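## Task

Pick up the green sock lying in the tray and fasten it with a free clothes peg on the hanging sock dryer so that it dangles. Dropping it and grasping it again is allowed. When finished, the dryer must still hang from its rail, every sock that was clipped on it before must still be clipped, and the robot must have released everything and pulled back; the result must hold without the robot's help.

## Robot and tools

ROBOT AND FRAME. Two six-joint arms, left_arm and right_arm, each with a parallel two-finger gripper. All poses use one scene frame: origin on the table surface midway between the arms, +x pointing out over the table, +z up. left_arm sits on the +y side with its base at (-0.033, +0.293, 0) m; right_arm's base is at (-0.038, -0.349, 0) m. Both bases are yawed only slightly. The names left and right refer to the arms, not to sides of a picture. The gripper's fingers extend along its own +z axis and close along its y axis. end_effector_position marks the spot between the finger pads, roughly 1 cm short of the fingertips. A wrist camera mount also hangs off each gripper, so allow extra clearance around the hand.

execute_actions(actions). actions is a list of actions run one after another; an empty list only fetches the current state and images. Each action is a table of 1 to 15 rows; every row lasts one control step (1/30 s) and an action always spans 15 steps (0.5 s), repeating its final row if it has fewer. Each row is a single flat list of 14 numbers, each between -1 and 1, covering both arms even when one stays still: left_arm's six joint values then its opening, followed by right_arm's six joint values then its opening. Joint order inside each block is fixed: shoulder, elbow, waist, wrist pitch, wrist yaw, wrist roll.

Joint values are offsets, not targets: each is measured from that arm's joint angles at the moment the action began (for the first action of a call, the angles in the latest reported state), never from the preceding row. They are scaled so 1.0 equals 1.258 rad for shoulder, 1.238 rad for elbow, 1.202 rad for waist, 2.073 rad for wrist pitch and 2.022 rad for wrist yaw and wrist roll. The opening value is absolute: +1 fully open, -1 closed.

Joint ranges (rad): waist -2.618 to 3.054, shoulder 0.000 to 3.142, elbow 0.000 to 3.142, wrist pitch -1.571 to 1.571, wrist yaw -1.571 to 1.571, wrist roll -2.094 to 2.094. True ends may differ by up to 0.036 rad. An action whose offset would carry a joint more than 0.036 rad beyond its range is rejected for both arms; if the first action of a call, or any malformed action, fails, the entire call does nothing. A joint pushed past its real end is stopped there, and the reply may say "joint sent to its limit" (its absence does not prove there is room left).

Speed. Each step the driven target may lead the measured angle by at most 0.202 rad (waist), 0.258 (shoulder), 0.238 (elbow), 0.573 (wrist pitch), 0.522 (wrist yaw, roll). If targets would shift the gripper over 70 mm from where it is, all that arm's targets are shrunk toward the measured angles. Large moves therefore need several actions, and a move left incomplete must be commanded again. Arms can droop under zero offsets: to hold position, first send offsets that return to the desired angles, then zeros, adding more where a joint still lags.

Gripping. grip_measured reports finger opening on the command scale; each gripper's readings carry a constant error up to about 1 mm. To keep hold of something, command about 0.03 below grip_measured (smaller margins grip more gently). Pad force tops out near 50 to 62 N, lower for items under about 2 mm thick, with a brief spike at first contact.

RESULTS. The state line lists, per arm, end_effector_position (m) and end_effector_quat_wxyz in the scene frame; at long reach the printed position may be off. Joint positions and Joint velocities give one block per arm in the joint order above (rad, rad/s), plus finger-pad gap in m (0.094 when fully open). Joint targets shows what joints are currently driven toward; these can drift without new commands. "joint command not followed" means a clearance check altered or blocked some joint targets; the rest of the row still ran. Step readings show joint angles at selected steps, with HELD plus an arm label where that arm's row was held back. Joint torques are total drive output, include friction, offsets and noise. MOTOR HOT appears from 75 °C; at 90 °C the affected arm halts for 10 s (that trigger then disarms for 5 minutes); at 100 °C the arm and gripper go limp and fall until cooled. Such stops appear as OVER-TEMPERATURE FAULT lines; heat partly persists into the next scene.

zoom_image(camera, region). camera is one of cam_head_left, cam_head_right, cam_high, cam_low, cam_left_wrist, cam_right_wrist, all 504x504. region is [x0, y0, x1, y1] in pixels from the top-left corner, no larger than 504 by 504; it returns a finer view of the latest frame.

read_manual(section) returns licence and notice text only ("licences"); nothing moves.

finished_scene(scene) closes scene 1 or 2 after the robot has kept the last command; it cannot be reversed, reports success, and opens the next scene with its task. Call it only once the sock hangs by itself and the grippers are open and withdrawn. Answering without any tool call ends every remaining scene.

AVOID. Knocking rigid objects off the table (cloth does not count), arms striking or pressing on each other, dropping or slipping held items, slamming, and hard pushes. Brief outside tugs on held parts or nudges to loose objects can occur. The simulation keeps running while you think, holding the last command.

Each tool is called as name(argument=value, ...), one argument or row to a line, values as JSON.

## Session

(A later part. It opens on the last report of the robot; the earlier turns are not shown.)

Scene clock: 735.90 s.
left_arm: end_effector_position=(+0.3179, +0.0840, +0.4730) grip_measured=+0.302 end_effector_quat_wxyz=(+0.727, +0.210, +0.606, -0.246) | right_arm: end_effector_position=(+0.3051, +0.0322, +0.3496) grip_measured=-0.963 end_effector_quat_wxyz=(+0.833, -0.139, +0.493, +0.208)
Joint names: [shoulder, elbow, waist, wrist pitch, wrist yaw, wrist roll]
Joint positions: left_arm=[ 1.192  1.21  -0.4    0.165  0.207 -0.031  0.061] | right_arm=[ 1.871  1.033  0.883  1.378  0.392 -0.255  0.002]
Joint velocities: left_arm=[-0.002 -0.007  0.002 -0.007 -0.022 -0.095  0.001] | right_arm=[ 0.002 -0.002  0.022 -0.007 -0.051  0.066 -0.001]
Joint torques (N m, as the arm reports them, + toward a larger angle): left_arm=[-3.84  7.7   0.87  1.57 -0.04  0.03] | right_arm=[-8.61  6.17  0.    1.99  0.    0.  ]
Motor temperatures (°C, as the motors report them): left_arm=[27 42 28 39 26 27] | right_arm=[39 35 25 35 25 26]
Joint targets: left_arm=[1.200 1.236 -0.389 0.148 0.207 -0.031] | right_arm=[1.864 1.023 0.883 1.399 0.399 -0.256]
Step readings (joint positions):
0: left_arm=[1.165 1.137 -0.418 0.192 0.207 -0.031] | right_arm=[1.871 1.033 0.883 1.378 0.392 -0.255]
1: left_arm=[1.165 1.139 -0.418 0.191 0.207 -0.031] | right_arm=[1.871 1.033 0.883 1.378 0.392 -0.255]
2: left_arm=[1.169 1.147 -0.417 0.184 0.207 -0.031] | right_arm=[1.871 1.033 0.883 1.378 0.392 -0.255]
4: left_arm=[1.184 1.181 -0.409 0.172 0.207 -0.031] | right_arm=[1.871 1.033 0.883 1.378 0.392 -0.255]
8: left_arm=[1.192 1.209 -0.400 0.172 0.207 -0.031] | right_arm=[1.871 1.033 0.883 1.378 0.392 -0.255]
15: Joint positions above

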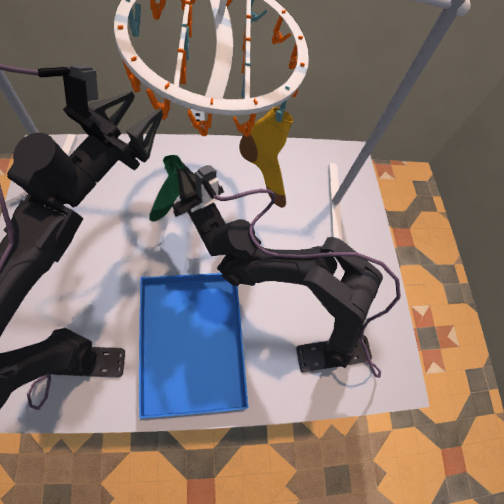

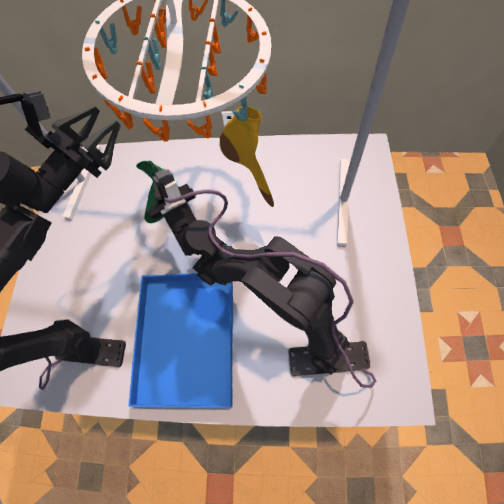

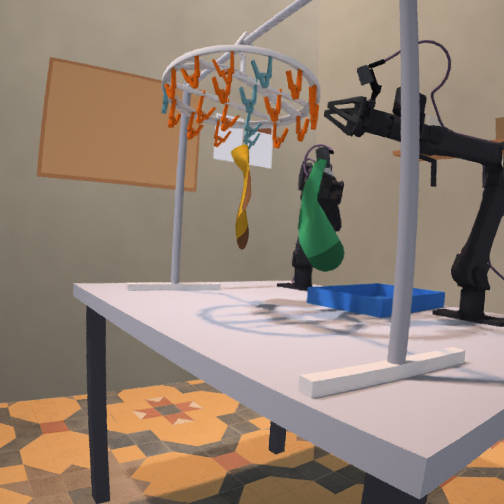

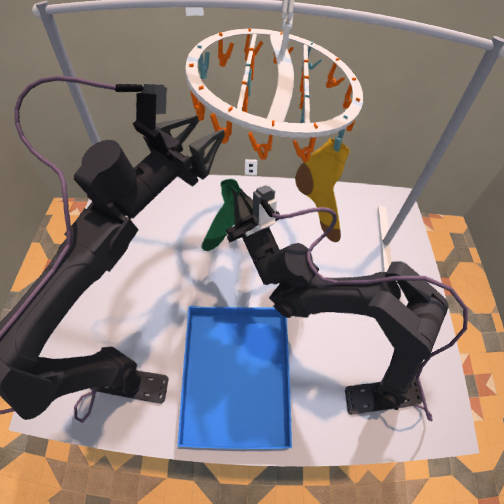

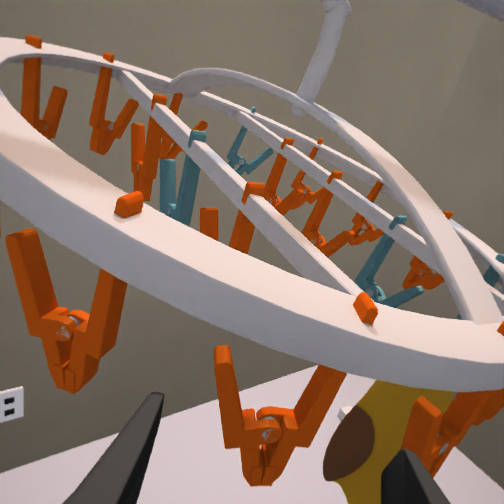

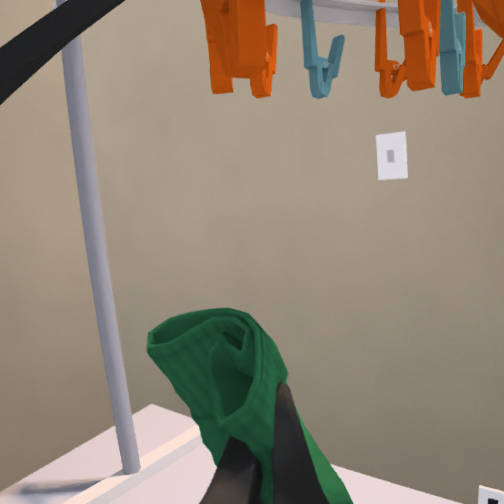

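execute_actions(
  actions=[
    [[0.01,0.03,0,0.004,0,0,0.3,0,-0.012,0,0.012,0,0,-1],[0.02,0.033,0,0.008,0,0,0.3,0,-0.012,0,0.012,0,0,-1],[0.03,0.036,0,0.012,0,0,0.3,0,-0.012,0,0.012,0,0,-1],[0.04,0.039,0,0.016,0,0,0.3,0,-0.012,0,0.012,0,0,-1],[0.05,0.042,0,0.02,0,0,0.3,0,-0.012,0,0.012,0,0,-1],[0.056,0.045,0,0.024,0,0,0.3,0,-0.012,0,0.012,0,0,-1],[0.062,0.048,0,0.024,0,0,0.3,0,-0.012,0,0.012,0,0,-1]],
  ],
)

Scene clock: 749.90 s.
left_arm: end_effector_position=(+0.3382, +0.0743, +0.4664) grip_measured=+0.302 end_effector_quat_wxyz=(+0.724, +0.210, +0.609, -0.246) | right_arm: end_effector_position=(+0.3049, +0.0318, +0.3504) grip_measured=-0.963 end_effector_quat_wxyz=(+0.834, -0.138, +0.492, +0.209)
Joint names: [shoulder, elbow, waist, wrist pitch, wrist yaw, wrist roll]
Joint positions: left_arm=[ 1.27   1.242 -0.4    0.203  0.207 -0.031  0.061] | right_arm=[ 1.871  1.033  0.883  1.382  0.392 -0.255  0.002]
Joint velocities: left_arm=[-0.012  0.007 -0.012 -0.007 -0.066  0.095  0.001] | right_arm=[-0.007 -0.002 -0.002 -0.066  0.007 -0.051 -0.   ]
Joint torques (N m, as the arm reports them, + toward a larger angle): left_arm=[-5.58  7.87  0.    1.79 -0.03  0.01] | right_arm=[-8.06  5.77  0.01  1.99 -0.06  0.  ]
Motor temperatures (°C, as the motors report them): left_arm=[27 42 28 38 26 27] | right_arm=[40 35 25 35 25 26]
Joint targets: left_arm=[1.270 1.270 -0.400 0.215 0.207 -0.031] | right_arm=[1.871 1.018 0.883 1.403 0.392 -0.255]
Step readings (joint positions):
0: left_arm=[1.192 1.210 -0.400 0.163 0.207 -0.031] | right_arm=[1.871 1.033 0.883 1.378 0.392 -0.255]
1: left_arm=[1.192 1.210 -0.400 0.163 0.207 -0.031] | right_arm=[1.871 1.033 0.883 1.378 0.392 -0.255]
2: left_arm=[1.193 1.212 -0.400 0.165 0.207 -0.031] | right_arm=[1.871 1.033 0.883 1.379 0.392 -0.255]
4: left_arm=[1.206 1.222 -0.400 0.172 0.207 -0.031] | right_arm=[1.871 1.033 0.883 1.380 0.392 -0.255]
8: left_arm=[1.247 1.242 -0.400 0.199 0.207 -0.031] | right_arm=[1.871 1.033 0.883 1.381 0.392 -0.255]
15: Joint positions above

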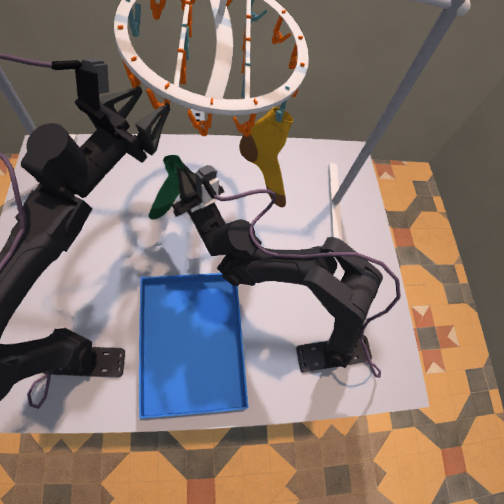

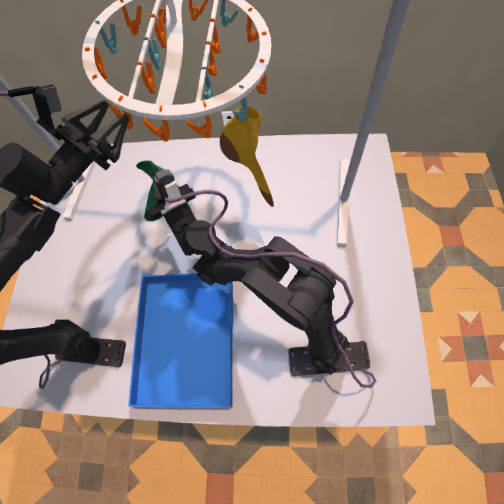

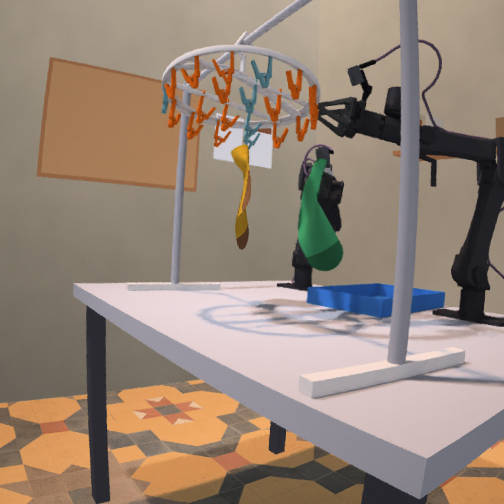

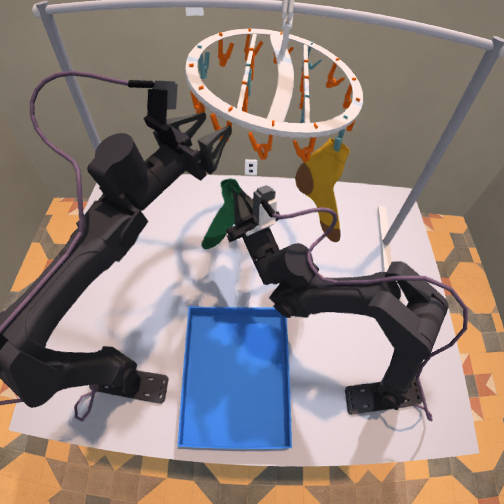

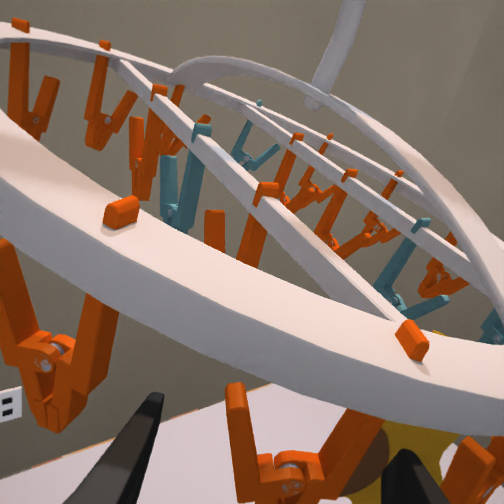

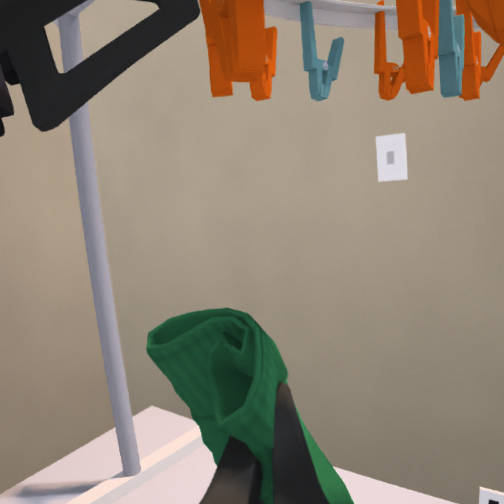

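execute_actions(
  actions=[
    [[0.008,0.023,-0.008,0.008,0,0,0.3,0,-0.012,0,0.012,0,0,-1],[0.016,0.023,-0.0175,0.0164,0,0,0.3,0,-0.012,0,0.012,0,0,-1],[0.023,0.023,-0.0175,0.0164,0,0,0.3,0,-0.012,0,0.012,0,0,-1]],
  ],
)

Scene clock: 774.60 s.
left_arm: end_effector_position=(+0.3422, +0.0677, +0.4630) grip_measured=+0.302 end_effector_quat_wxyz=(+0.724, +0.213, +0.607, -0.250) | right_arm: end_effector_position=(+0.3046, +0.0314, +0.3511) grip_measured=-0.963 end_effector_quat_wxyz=(+0.835, -0.137, +0.491, +0.209)
Joint names: [shoulder, elbow, waist, wrist pitch, wrist yaw, wrist roll]
Joint positions: left_arm=[ 1.293  1.242 -0.41   0.228  0.207 -0.031  0.061] | right_arm=[ 1.871  1.033  0.883  1.386  0.392 -0.255  0.002]
Joint velocities: left_arm=[-0.012  0.002 -0.007 -0.007  0.022 -0.037  0.001] | right_arm=[-0.032  0.002 -0.007  0.037  0.066  0.051 -0.001]
Joint torques (N m, as the arm reports them, + toward a larger angle): left_arm=[-5.34  7.95 -0.87  1.84 -0.02  0.03] | right_arm=[-8.03  5.76 -0.01  2.   -0.06  0.  ]
Motor temperatures (°C, as the motors report them): left_arm=[28 42 28 39 26 27] | right_arm=[40 34 25 35 25 26]
Joint targets: left_arm=[1.299 1.271 -0.421 0.237 0.207 -0.031] | right_arm=[1.871 1.018 0.883 1.407 0.392 -0.255]
Step readings (joint positions):
0: left_arm=[1.270 1.242 -0.400 0.208 0.207 -0.031] | right_arm=[1.871 1.033 0.883 1.382 0.392 -0.255]
1: left_arm=[1.270 1.242 -0.400 0.208 0.207 -0.031] | right_arm=[1.871 1.033 0.883 1.382 0.392 -0.255]
2: left_arm=[1.271 1.242 -0.401 0.211 0.207 -0.031] | right_arm=[1.871 1.033 0.883 1.383 0.392 -0.255]
4: left_arm=[1.276 1.242 -0.405 0.221 0.207 -0.031] | right_arm=[1.871 1.033 0.883 1.384 0.392 -0.255]
8: left_arm=[1.290 1.242 -0.410 0.226 0.207 -0.031] | right_arm=[1.871 1.033 0.883 1.385 0.392 -0.255]
15: Joint positions above

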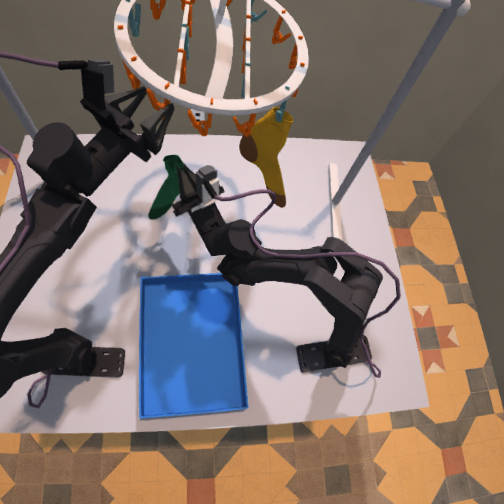

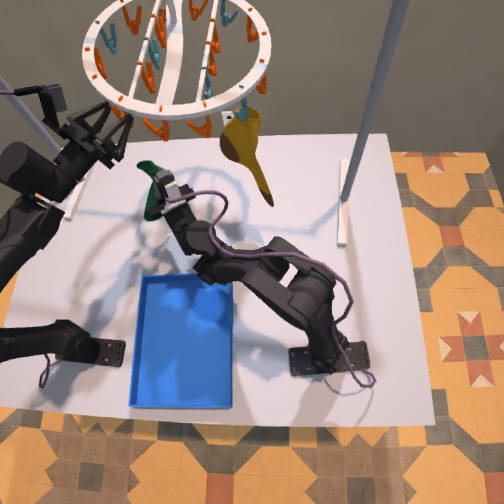

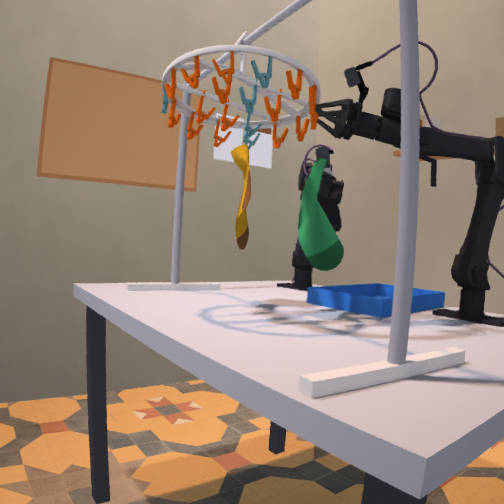

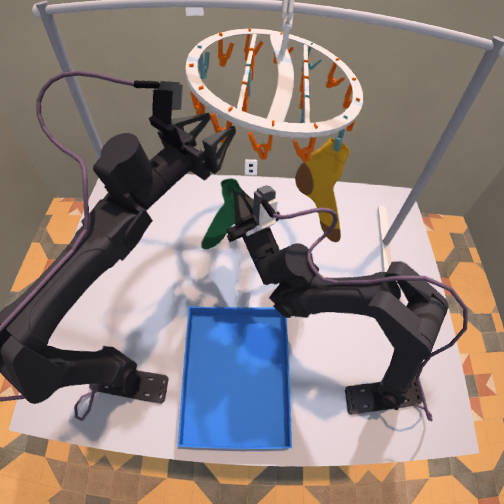

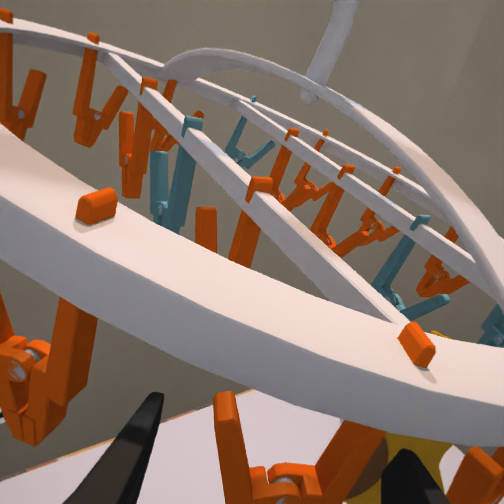

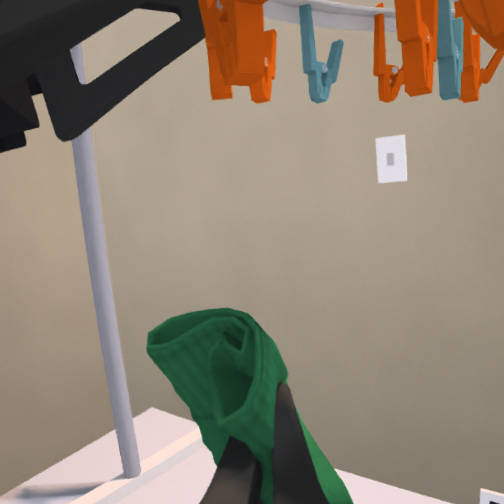

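execute_actions(
  actions=[
    [[0,0.023,0,0.004,0,0,0.15,0,-0.012,0,0.01,0,0,-1],[0,0.023,0,0.004,0,0,0.0,0,-0.012,0,0.01,0,0,-1],[0,0.023,0,0.004,0,0,-0.1,0,-0.012,0,0.01,0,0,-1],[0,0.023,0,0.004,0,0,-0.2,0,-0.012,0,0.01,0,0,-1],[0,0.023,0,0.004,0,0,-0.27,0,-0.012,0,0.01,0,0,-1],[0,0.023,0,0.004,0,0,-0.33,0,-0.012,0,0.01,0,0,-1],[0,0.023,0,0.004,0,0,-0.38,0,-0.012,0,0.01,0,0,-1],[0,0.023,0,0.004,0,0,-0.42,0,-0.012,0,0.01,0,0,-1]],
  ],
)

Scene clock: 800.03 s.
left_arm: end_effector_position=(+0.3421, +0.0677, +0.4638) grip_measured=-0.403 end_effector_quat_wxyz=(+0.725, +0.214, +0.605, -0.249) | right_arm: end_effector_position=(+0.3046, +0.0314, +0.3511) grip_measured=-0.963 end_effector_quat_wxyz=(+0.835, -0.137, +0.491, +0.209)
Joint names: [shoulder, elbow, waist, wrist pitch, wrist yaw, wrist roll]
Joint positions: left_arm=[ 1.293  1.242 -0.41   0.231  0.208 -0.028  0.028] | right_arm=[ 1.871  1.033  0.883  1.386  0.392 -0.255  0.002]
Joint velocities: left_arm=[-0.007 -0.002  0.007  0.022  0.022 -0.037  0.002] | right_arm=[-0.002 -0.012 -0.022 -0.007  0.037 -0.022  0.   ]
Joint torques (N m, as the arm reports them, + toward a larger angle): left_arm=[-5.77  8.01  0.02  1.8  -0.05  0.  ] | right_arm=[-8.05  5.76  0.01  1.98 -0.06  0.  ]
Motor temperatures (°C, as the motors report them): left_arm=[28 43 28 40 26 27] | right_arm=[40 34 25 36 25 26]
Joint targets: left_arm=[1.293 1.271 -0.410 0.236 0.208 -0.031] | right_arm=[1.871 1.018 0.883 1.406 0.392 -0.255]
Step readings (joint positions):
0: left_arm=[1.293 1.242 -0.410 0.229 0.207 -0.031] | right_arm=[1.871 1.033 0.883 1.386 0.392 -0.255]
1: left_arm=[1.293 1.242 -0.410 0.229 0.207 -0.031] | right_arm=[1.871 1.033 0.883 1.386 0.392 -0.255]
2: left_arm=[1.293 1.242 -0.410 0.229 0.207 -0.031] | right_arm=[1.871 1.033 0.883 1.386 0.392 -0.255]
4: left_arm=[1.293 1.242 -0.410 0.229 0.207 -0.031] | right_arm=[1.871 1.033 0.883 1.386 0.392 -0.255]
8: left_arm=[1.293 1.242 -0.410 0.229 0.208 -0.028] | right_arm=[1.871 1.033 0.883 1.386 0.392 -0.255]
15: Joint positions above

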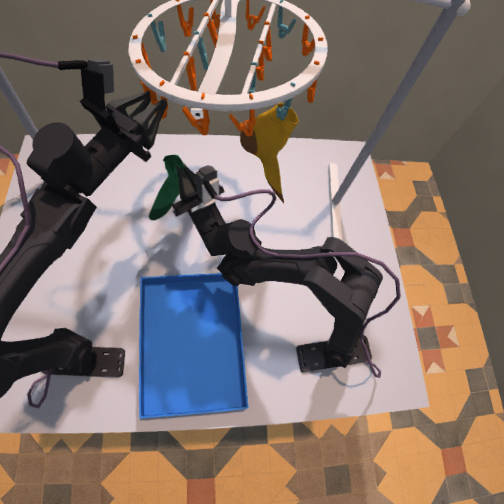

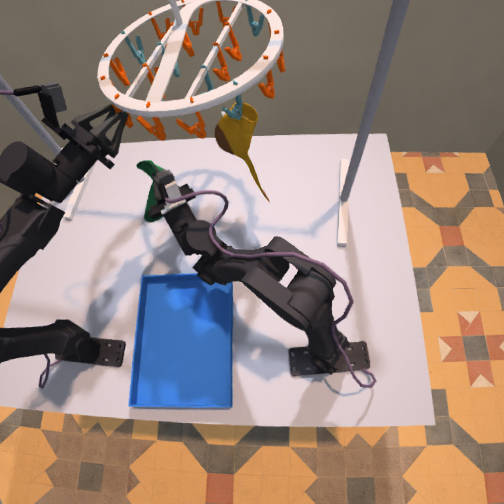

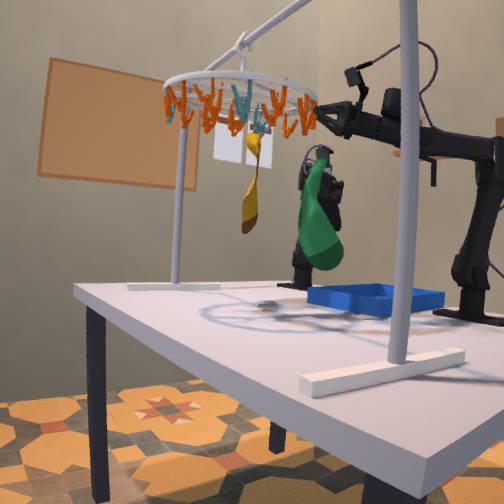

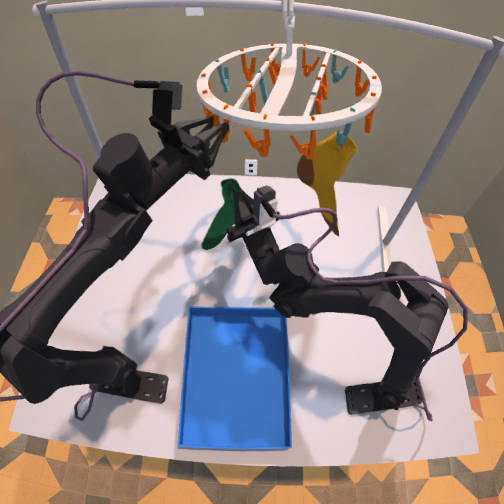

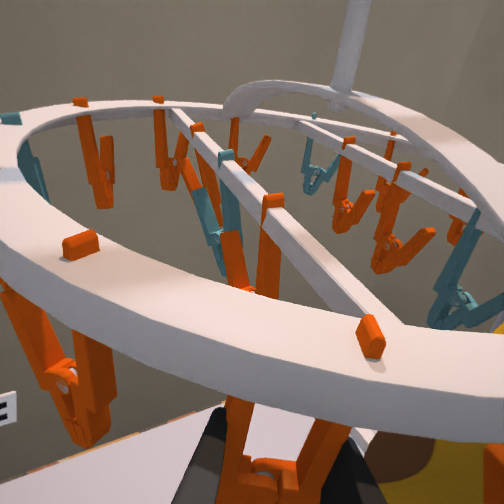

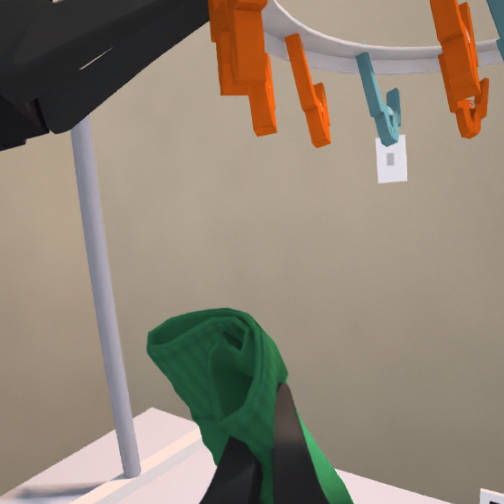

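execute_actions(
  actions=[],
)

Scene clock: 816.03 s.
left_arm: end_effector_position=(+0.3421, +0.0677, +0.4638) grip_measured=-0.403 end_effector_quat_wxyz=(+0.725, +0.214, +0.605, -0.248) | right_arm: end_effector_position=(+0.3046, +0.0314, +0.3511) grip_measured=-0.963 end_effector_quat_wxyz=(+0.835, -0.137, +0.491, +0.209)
Joint names: [shoulder, elbow, waist, wrist pitch, wrist yaw, wrist roll]
Joint positions: left_arm=[ 1.293  1.242 -0.41   0.231  0.208 -0.028  0.028] | right_arm=[ 1.871  1.033  0.883  1.386  0.392 -0.255  0.002]
Joint velocities: left_arm=[ 0.007  0.012  0.017  0.007  0.007 -0.051  0.   ] | right_arm=[-0.012 -0.007 -0.002 -0.037  0.051  0.022  0.001]
Joint torques (N m, as the arm reports them, + toward a larger angle): left_arm=[-5.81  7.97  0.02  1.81 -0.03 -0.02] | right_arm=[-8.04  5.75 -0.01  1.98 -0.06  0.  ]
Motor temperatures (°C, as the motors report them): left_arm=[28 43 28 40 26 27] | right_arm=[40 34 25 36 25 26]
Joint targets: left_arm=[1.293 1.271 -0.410 0.236 0.208 -0.031] | right_arm=[1.871 1.018 0.883 1.406 0.392 -0.255]

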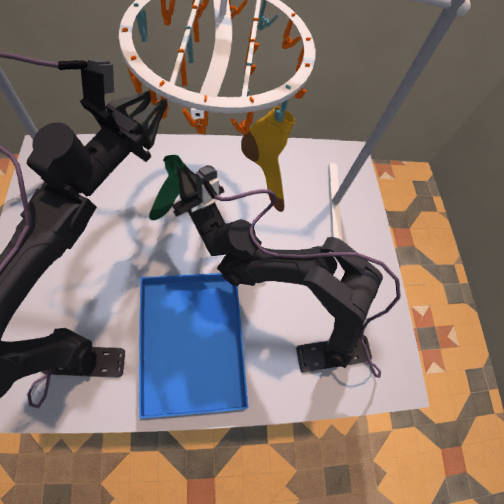

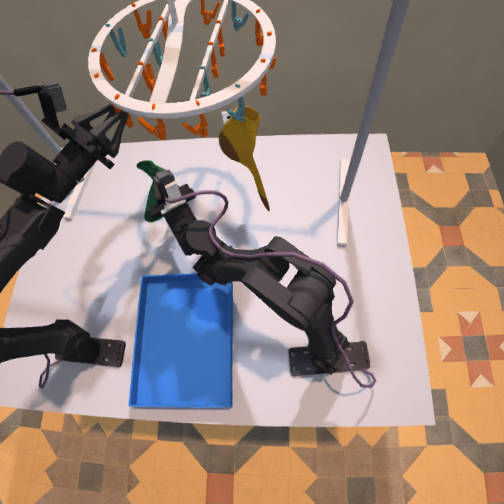

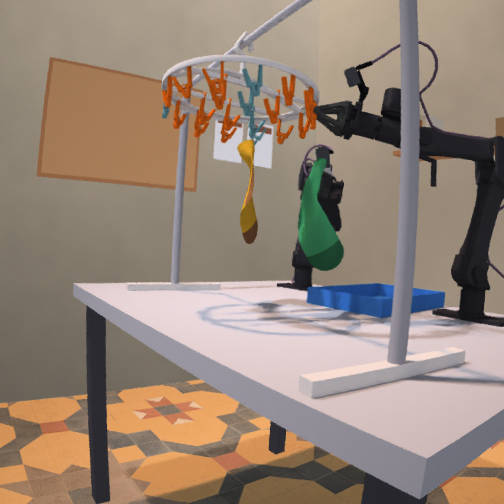

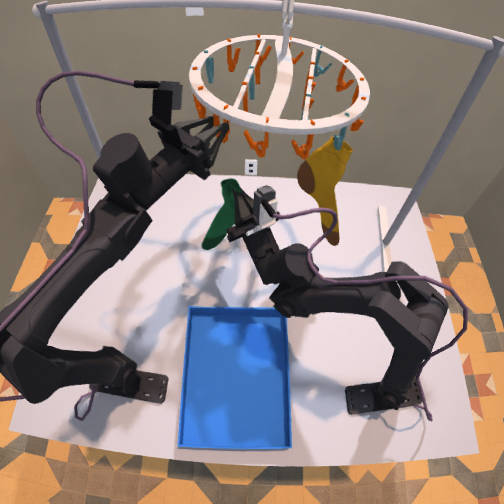

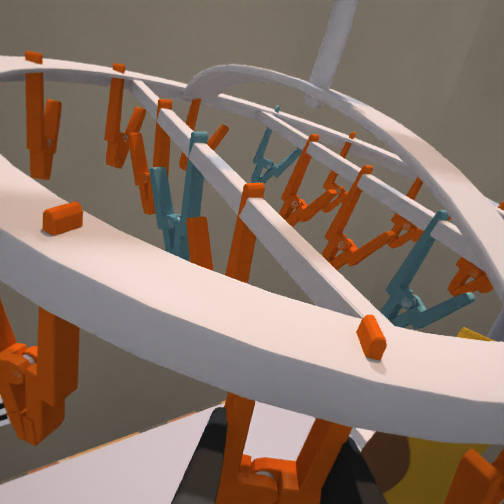

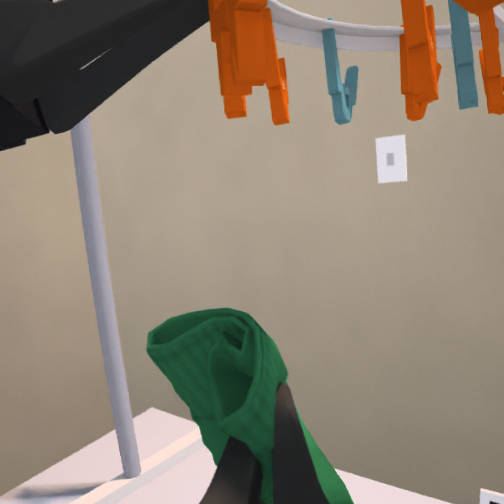

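zoom_image(
  camera="cam_right_wrist",
  region=[120, 280, 340, 500],
)

zoom_image(
  camera="cam_right_wrist",
  region=[170, 0, 330, 160],
)

Region (120, 280, 340, 500) of cam_right_wrist's 504x504 image, scaled by 2.291, with more detail than that image has.

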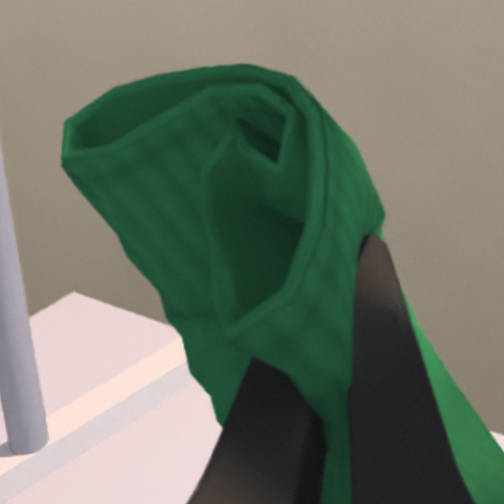

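Region (170, 0, 330, 160) of cam_right_wrist's 504x504 image, scaled by 3.150, with more detail than that image has.

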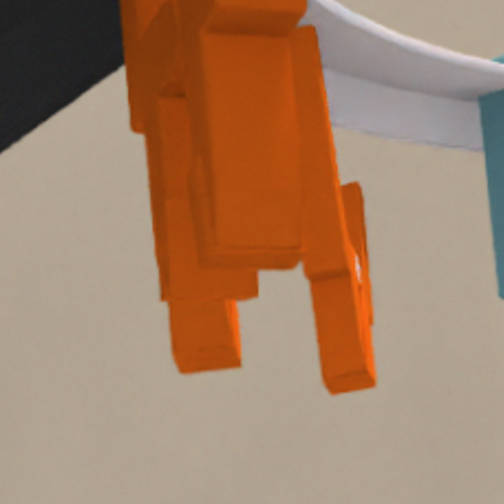

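zoom_image(
  camera="cam_high",
  region=[180, 90, 300, 210],
)

zoom_image(
  camera="cam_low",
  region=[270, 60, 390, 180],
)

Region (180, 90, 300, 210) of cam_high's 504x504 image, scaled by 4.200, with more detail than that image has.

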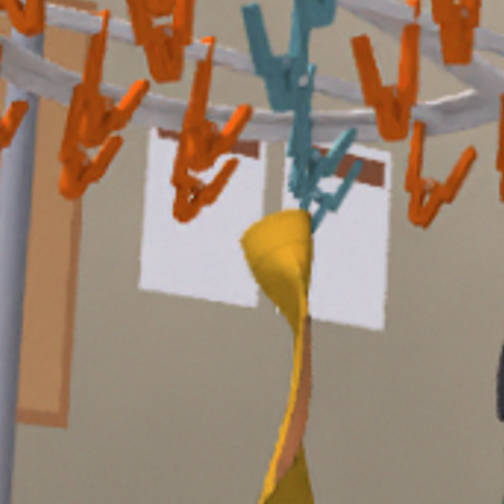

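Region (270, 60, 390, 180) of cam_low's 504x504 image, scaled by 4.200, with more detail than that image has.

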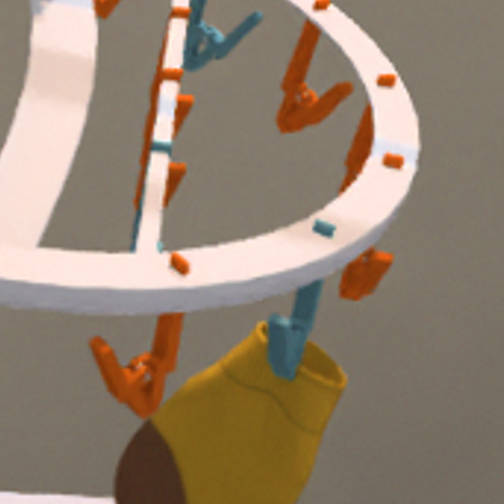

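zoom_image(
  camera="cam_high",
  region=[270, 70, 370, 170],
)

zoom_image(
  camera="cam_low",
  region=[190, 100, 290, 200],
)

Region (270, 70, 370, 170) of cam_high's 504x504 image, scaled by 5.040, with more detail than that image has.

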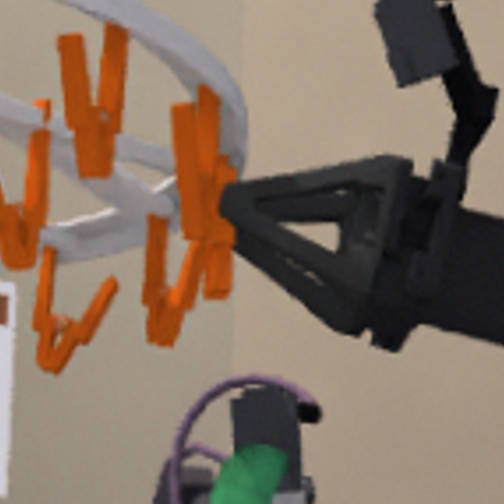

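Region (190, 100, 290, 200) of cam_low's 504x504 image, scaled by 5.040, with more detail than that image has.

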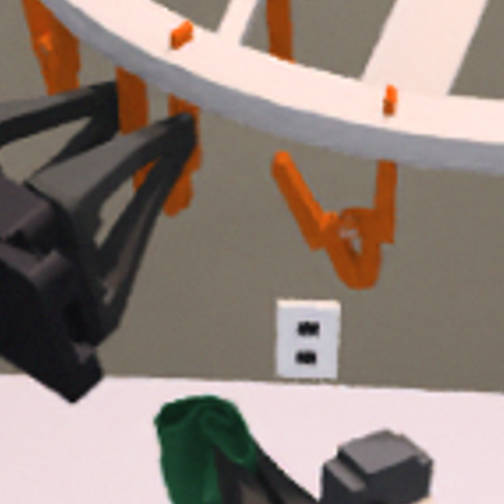

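execute_actions(
  actions=[
    [[0,0.023,0,0.003,0,-0.001,-0.42,-0.008,-0.002,-0.004,0.002,0,0,-1],[0,0.023,0,0.003,0,-0.001,-0.42,-0.017,0.008,-0.008,-0.007,0,0,-1],[0,0.023,0,0.003,0,-0.001,-0.42,-0.026,0.019,-0.012,-0.016,0,0,-1],[0,0.023,0,0.003,0,-0.001,-0.42,-0.035,0.029,-0.017,-0.025,0,0,-1],[0,0.023,0,0.003,0,-0.001,-0.42,-0.044,0.04,-0.021,-0.034,0,0,-1],[0,0.023,0,0.003,0,-0.001,-0.42,-0.053,0.05,-0.025,-0.043,0,0,-1],[0,0.023,0,0.003,0,-0.001,-0.42,-0.062,0.06,-0.029,-0.052,0,0,-1],[0,0.023,0,0.003,0,-0.001,-0.42,-0.071,0.071,-0.034,-0.062,0,0,-1],[0,0.023,0,0.003,0,-0.001,-0.42,-0.08,0.081,-0.038,-0.071,0,0,-1]],
    [[0,0.023,0,0.003,0,-0.001,-0.42,-0.01,0.02,-0.006,0,0,0,-1]],
  ],
)

Scene clock: 937.03 s.
left_arm: end_effector_position=(+0.3421, +0.0677, +0.4638) grip_measured=-0.403 end_effector_quat_wxyz=(+0.725, +0.214, +0.605, -0.248) | right_arm: end_effector_position=(+0.3133, +0.0077, +0.4072) grip_measured=-0.963 end_effector_quat_wxyz=(+0.852, -0.108, +0.471, +0.202)
Joint names: [shoulder, elbow, waist, wrist pitch, wrist yaw, wrist roll]
Joint positions: left_arm=[ 1.293  1.242 -0.41   0.231  0.208 -0.028  0.028] | right_arm=[ 1.778  1.108  0.841  1.284  0.392 -0.255  0.002]
Joint velocities: left_arm=[ 0.002  0.022  0.012  0.022 -0.066 -0.022 -0.   ] | right_arm=[-0.017 -0.002  0.002  0.051 -0.022 -0.037  0.001]
Joint torques (N m, as the arm reports them, + toward a larger angle): left_arm=[-5.82  8.    0.09  1.83 -0.04  0.01] | right_arm=[-8.52  9.35 -0.73  1.72 -0.08 -0.01]
Motor temperatures (°C, as the motors report them): left_arm=[28 44 28 42 26 27] | right_arm=[41 33 25 38 25 26]
Joint targets: left_arm=[1.293 1.271 -0.410 0.237 0.208 -0.030] | right_arm=[1.767 1.133 0.834 1.284 0.392 -0.255]
Step readings (joint positions; steps 1 to 15: 1st action; 16 to 30: 2nd action):
0: left_arm=[1.293 1.242 -0.410 0.231 0.208 -0.028] | right_arm=[1.871 1.033 0.883 1.386 0.392 -0.255]
1: left_arm=[1.293 1.242 -0.410 0.231 0.208 -0.028] | right_arm=[1.871 1.033 0.883 1.386 0.392 -0.255]
2: left_arm=[1.293 1.242 -0.410 0.231 0.208 -0.028] | right_arm=[1.871 1.033 0.883 1.386 0.392 -0.255]
4: left_arm=[1.293 1.242 -0.410 0.231 0.208 -0.028] | right_arm=[1.868 1.033 0.881 1.378 0.392 -0.255]
8: left_arm=[1.293 1.242 -0.410 0.231 0.208 -0.028] | right_arm=[1.839 1.053 0.864 1.323 0.392 -0.255]
15: left_arm=[1.293 1.242 -0.410 0.231 0.208 -0.028] | right_arm=[1.779 1.108 0.841 1.284 0.392 -0.255]
16: left_arm=[1.293 1.242 -0.410 0.231 0.208 -0.028] | right_arm=[1.778 1.108 0.841 1.284 0.392 -0.255]
17: left_arm=[1.293 1.242 -0.410 0.231 0.208 -0.028] | right_arm=[1.778 1.108 0.841 1.284 0.392 -0.255]
19: left_arm=[1.293 1.242 -0.410 0.231 0.208 -0.028] | right_arm=[1.778 1.108 0.841 1.284 0.392 -0.255]
23: left_arm=[1.293 1.242 -0.410 0.231 0.208 -0.028] | right_arm=[1.778 1.108 0.841 1.284 0.392 -0.255]
30: Joint positions above

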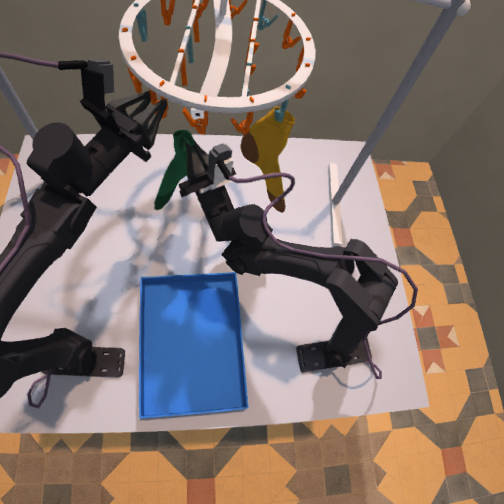

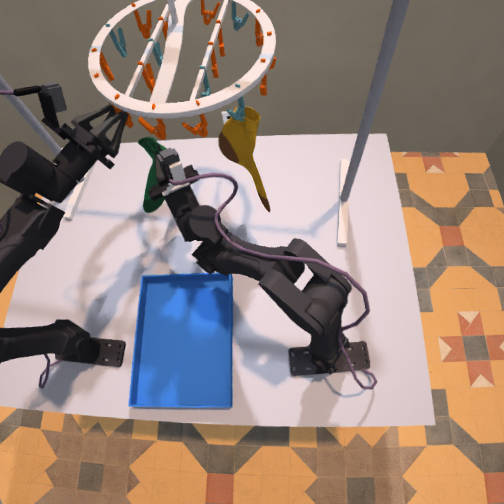

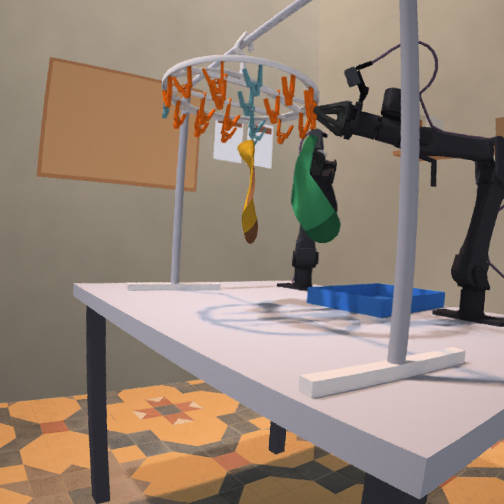

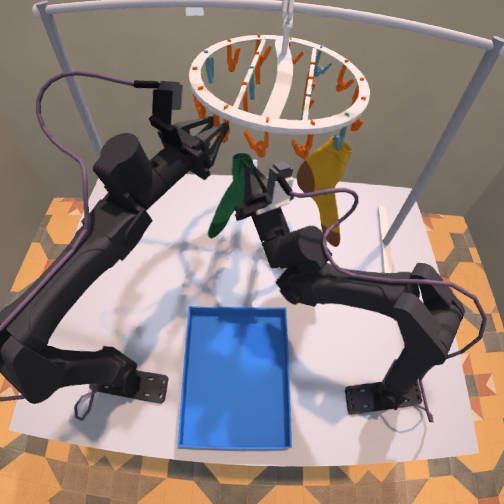

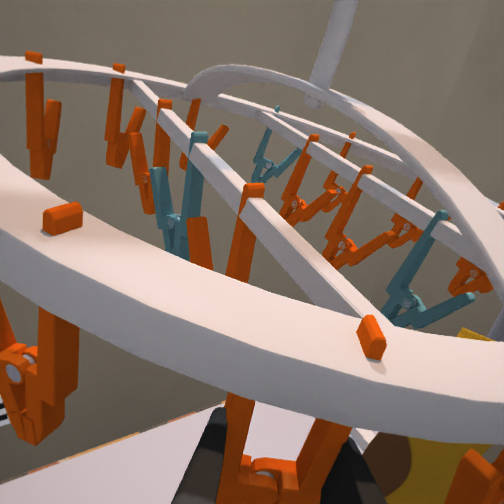

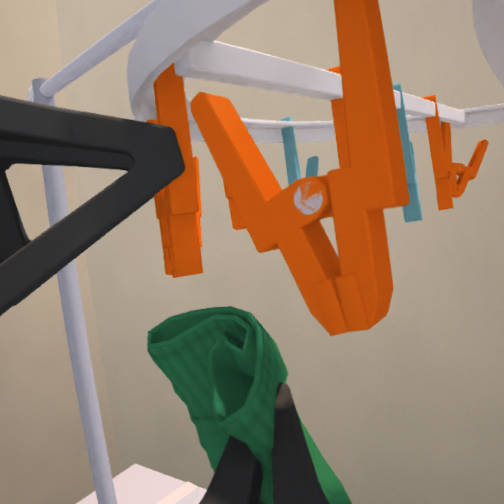

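zoom_image(
  camera="cam_right_wrist",
  region=[110, 180, 290, 360],
)

zoom_image(
  camera="cam_low",
  region=[190, 100, 310, 220],
)

Region (110, 180, 290, 360) of cam_right_wrist's 504x504 image, scaled by 2.800, with more detail than that image has.

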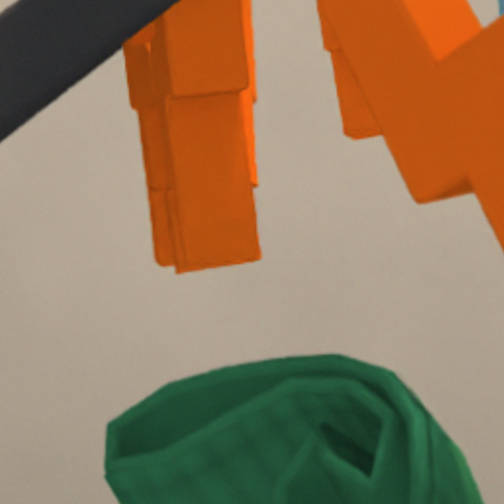

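Region (190, 100, 310, 220) of cam_low's 504x504 image, scaled by 4.200, with more detail than that image has.

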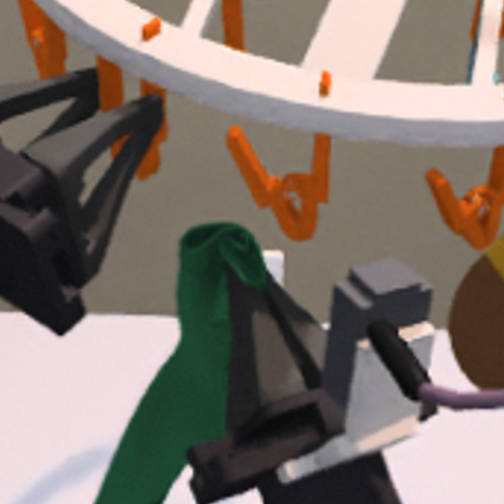

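execute_actions(
  actions=[
    [[0,0.023,0,0.003,0,-0.001,-0.42,0.008,0.03,0,0,0,0,-1],[0,0.023,0,0.003,0,-0.001,-0.42,0.017,0.04,0,0,0,0,-1],[0,0.023,0,0.003,0,-0.001,-0.42,0.026,0.05,0,0,0,0,-1],[0,0.023,0,0.003,0,-0.001,-0.42,0.035,0.06,0,0,0,0,-1],[0,0.023,0,0.003,0,-0.001,-0.42,0.044,0.068,0,0,0,0,-1],[0,0.023,0,0.003,0,-0.001,-0.42,0.052,0.076,0,0,0,0,-1]],
    [[0,0.023,0,0.003,0,-0.001,-0.42,0,0.02,0,0,0,0,-1]],
  ],
)

Scene clock: 949.20 s.
left_arm: end_effector_position=(+0.3421, +0.0677, +0.4638) grip_measured=-0.403 end_effector_quat_wxyz=(+0.725, +0.214, +0.605, -0.248) | right_arm: end_effector_position=(+0.3227, +0.0202, +0.4023) grip_measured=-0.963 end_effector_quat_wxyz=(+0.851, -0.109, +0.472, +0.202)
Joint names: [shoulder, elbow, waist, wrist pitch, wrist yaw, wrist roll]
Joint positions: left_arm=[ 1.293  1.242 -0.41   0.231  0.208 -0.028  0.028] | right_arm=[ 1.839  1.166  0.841  1.284  0.392 -0.255  0.002]
Joint velocities: left_arm=[ 0.002  0.012 -0.017 -0.037 -0.066 -0.051 -0.001] | right_arm=[ 0.002  0.007 -0.007  0.007 -0.022  0.007  0.   ]
Joint torques (N m, as the arm reports them, + toward a larger angle): left_arm=[-5.83  7.97  0.07  1.82 -0.03  0.  ] | right_arm=[-8.2   9.39 -0.01  1.72 -0.08  0.  ]
Motor temperatures (°C, as the motors report them): left_arm=[28 44 28 42 26 27] | right_arm=[41 35 25 38 25 26]
Joint targets: left_arm=[1.293 1.271 -0.410 0.237 0.208 -0.030] | right_arm=[1.839 1.191 0.841 1.284 0.392 -0.255]
Step readings (joint positions; steps 1 to 15: 1st action; 16 to 30: 2nd action):
0: left_arm=[1.293 1.242 -0.410 0.231 0.208 -0.028] | right_arm=[1.778 1.108 0.841 1.284 0.392 -0.255]
1: left_arm=[1.293 1.242 -0.410 0.231 0.208 -0.028] | right_arm=[1.778 1.108 0.841 1.284 0.392 -0.255]
2: left_arm=[1.293 1.242 -0.410 0.231 0.208 -0.028] | right_arm=[1.780 1.109 0.841 1.284 0.392 -0.255]
4: left_arm=[1.293 1.242 -0.410 0.231 0.208 -0.028] | right_arm=[1.791 1.125 0.841 1.284 0.392 -0.255]
8: left_arm=[1.293 1.242 -0.410 0.231 0.208 -0.028] | right_arm=[1.828 1.165 0.841 1.284 0.392 -0.255]
15: left_arm=[1.293 1.242 -0.410 0.231 0.208 -0.028] | right_arm=[1.839 1.166 0.841 1.284 0.392 -0.255]
16: left_arm=[1.293 1.242 -0.410 0.231 0.208 -0.028] | right_arm=[1.839 1.166 0.841 1.284 0.392 -0.255]
17: left_arm=[1.293 1.242 -0.410 0.231 0.208 -0.028] | right_arm=[1.839 1.166 0.841 1.284 0.392 -0.255]
19: left_arm=[1.293 1.242 -0.410 0.231 0.208 -0.028] | right_arm=[1.839 1.166 0.841 1.284 0.392 -0.255]
23: left_arm=[1.293 1.242 -0.410 0.231 0.208 -0.028] | right_arm=[1.839 1.166 0.841 1.284 0.392 -0.255]
30: Joint positions above

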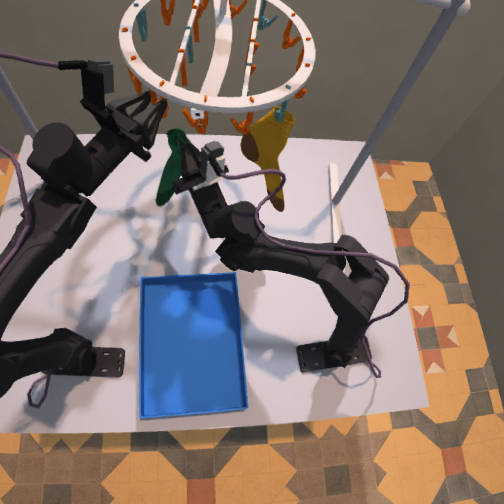

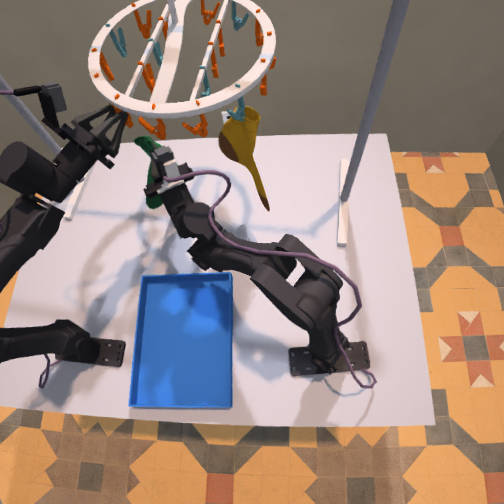

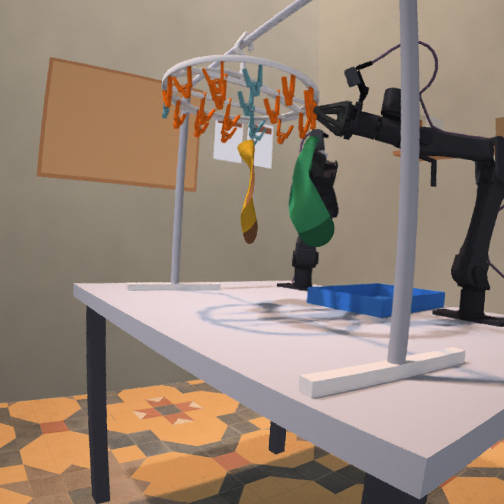

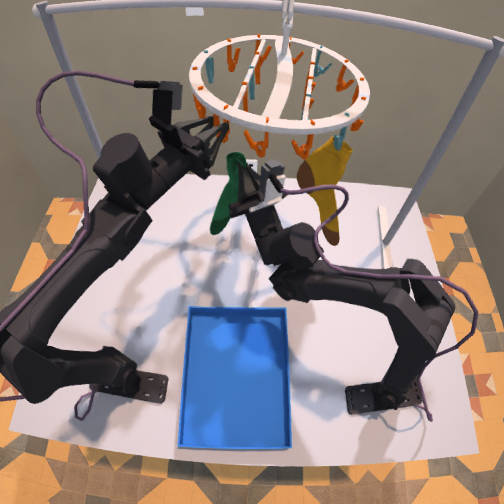

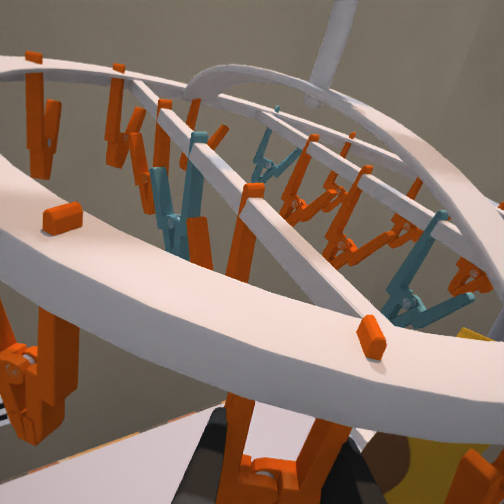

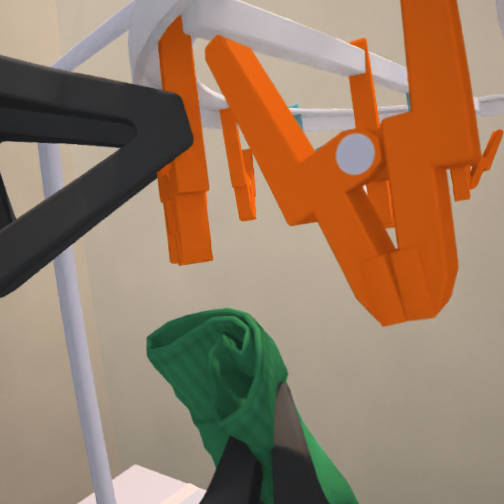

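zoom_image(
  camera="cam_right_wrist",
  region=[120, 170, 290, 340],
)

zoom_image(
  camera="cam_low",
  region=[195, 100, 295, 200],
)

Region (120, 170, 290, 340) of cam_right_wrist's 504x504 image, scaled by 2.965, with more detail than that image has.

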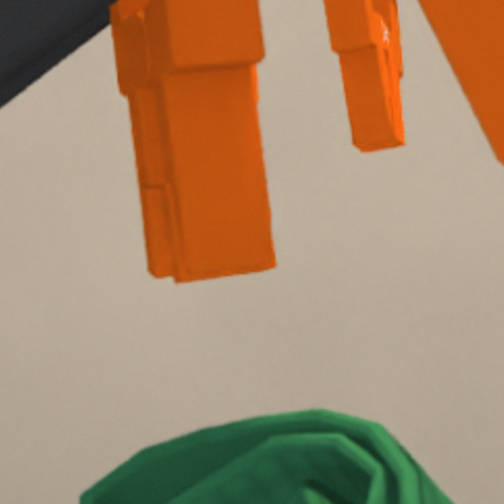

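Region (195, 100, 295, 200) of cam_low's 504x504 image, scaled by 5.040, with more detail than that image has.

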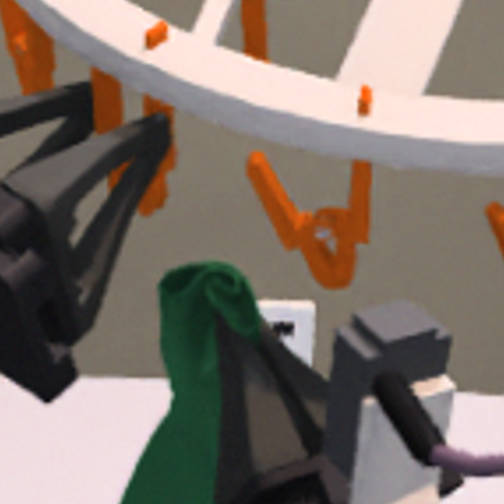

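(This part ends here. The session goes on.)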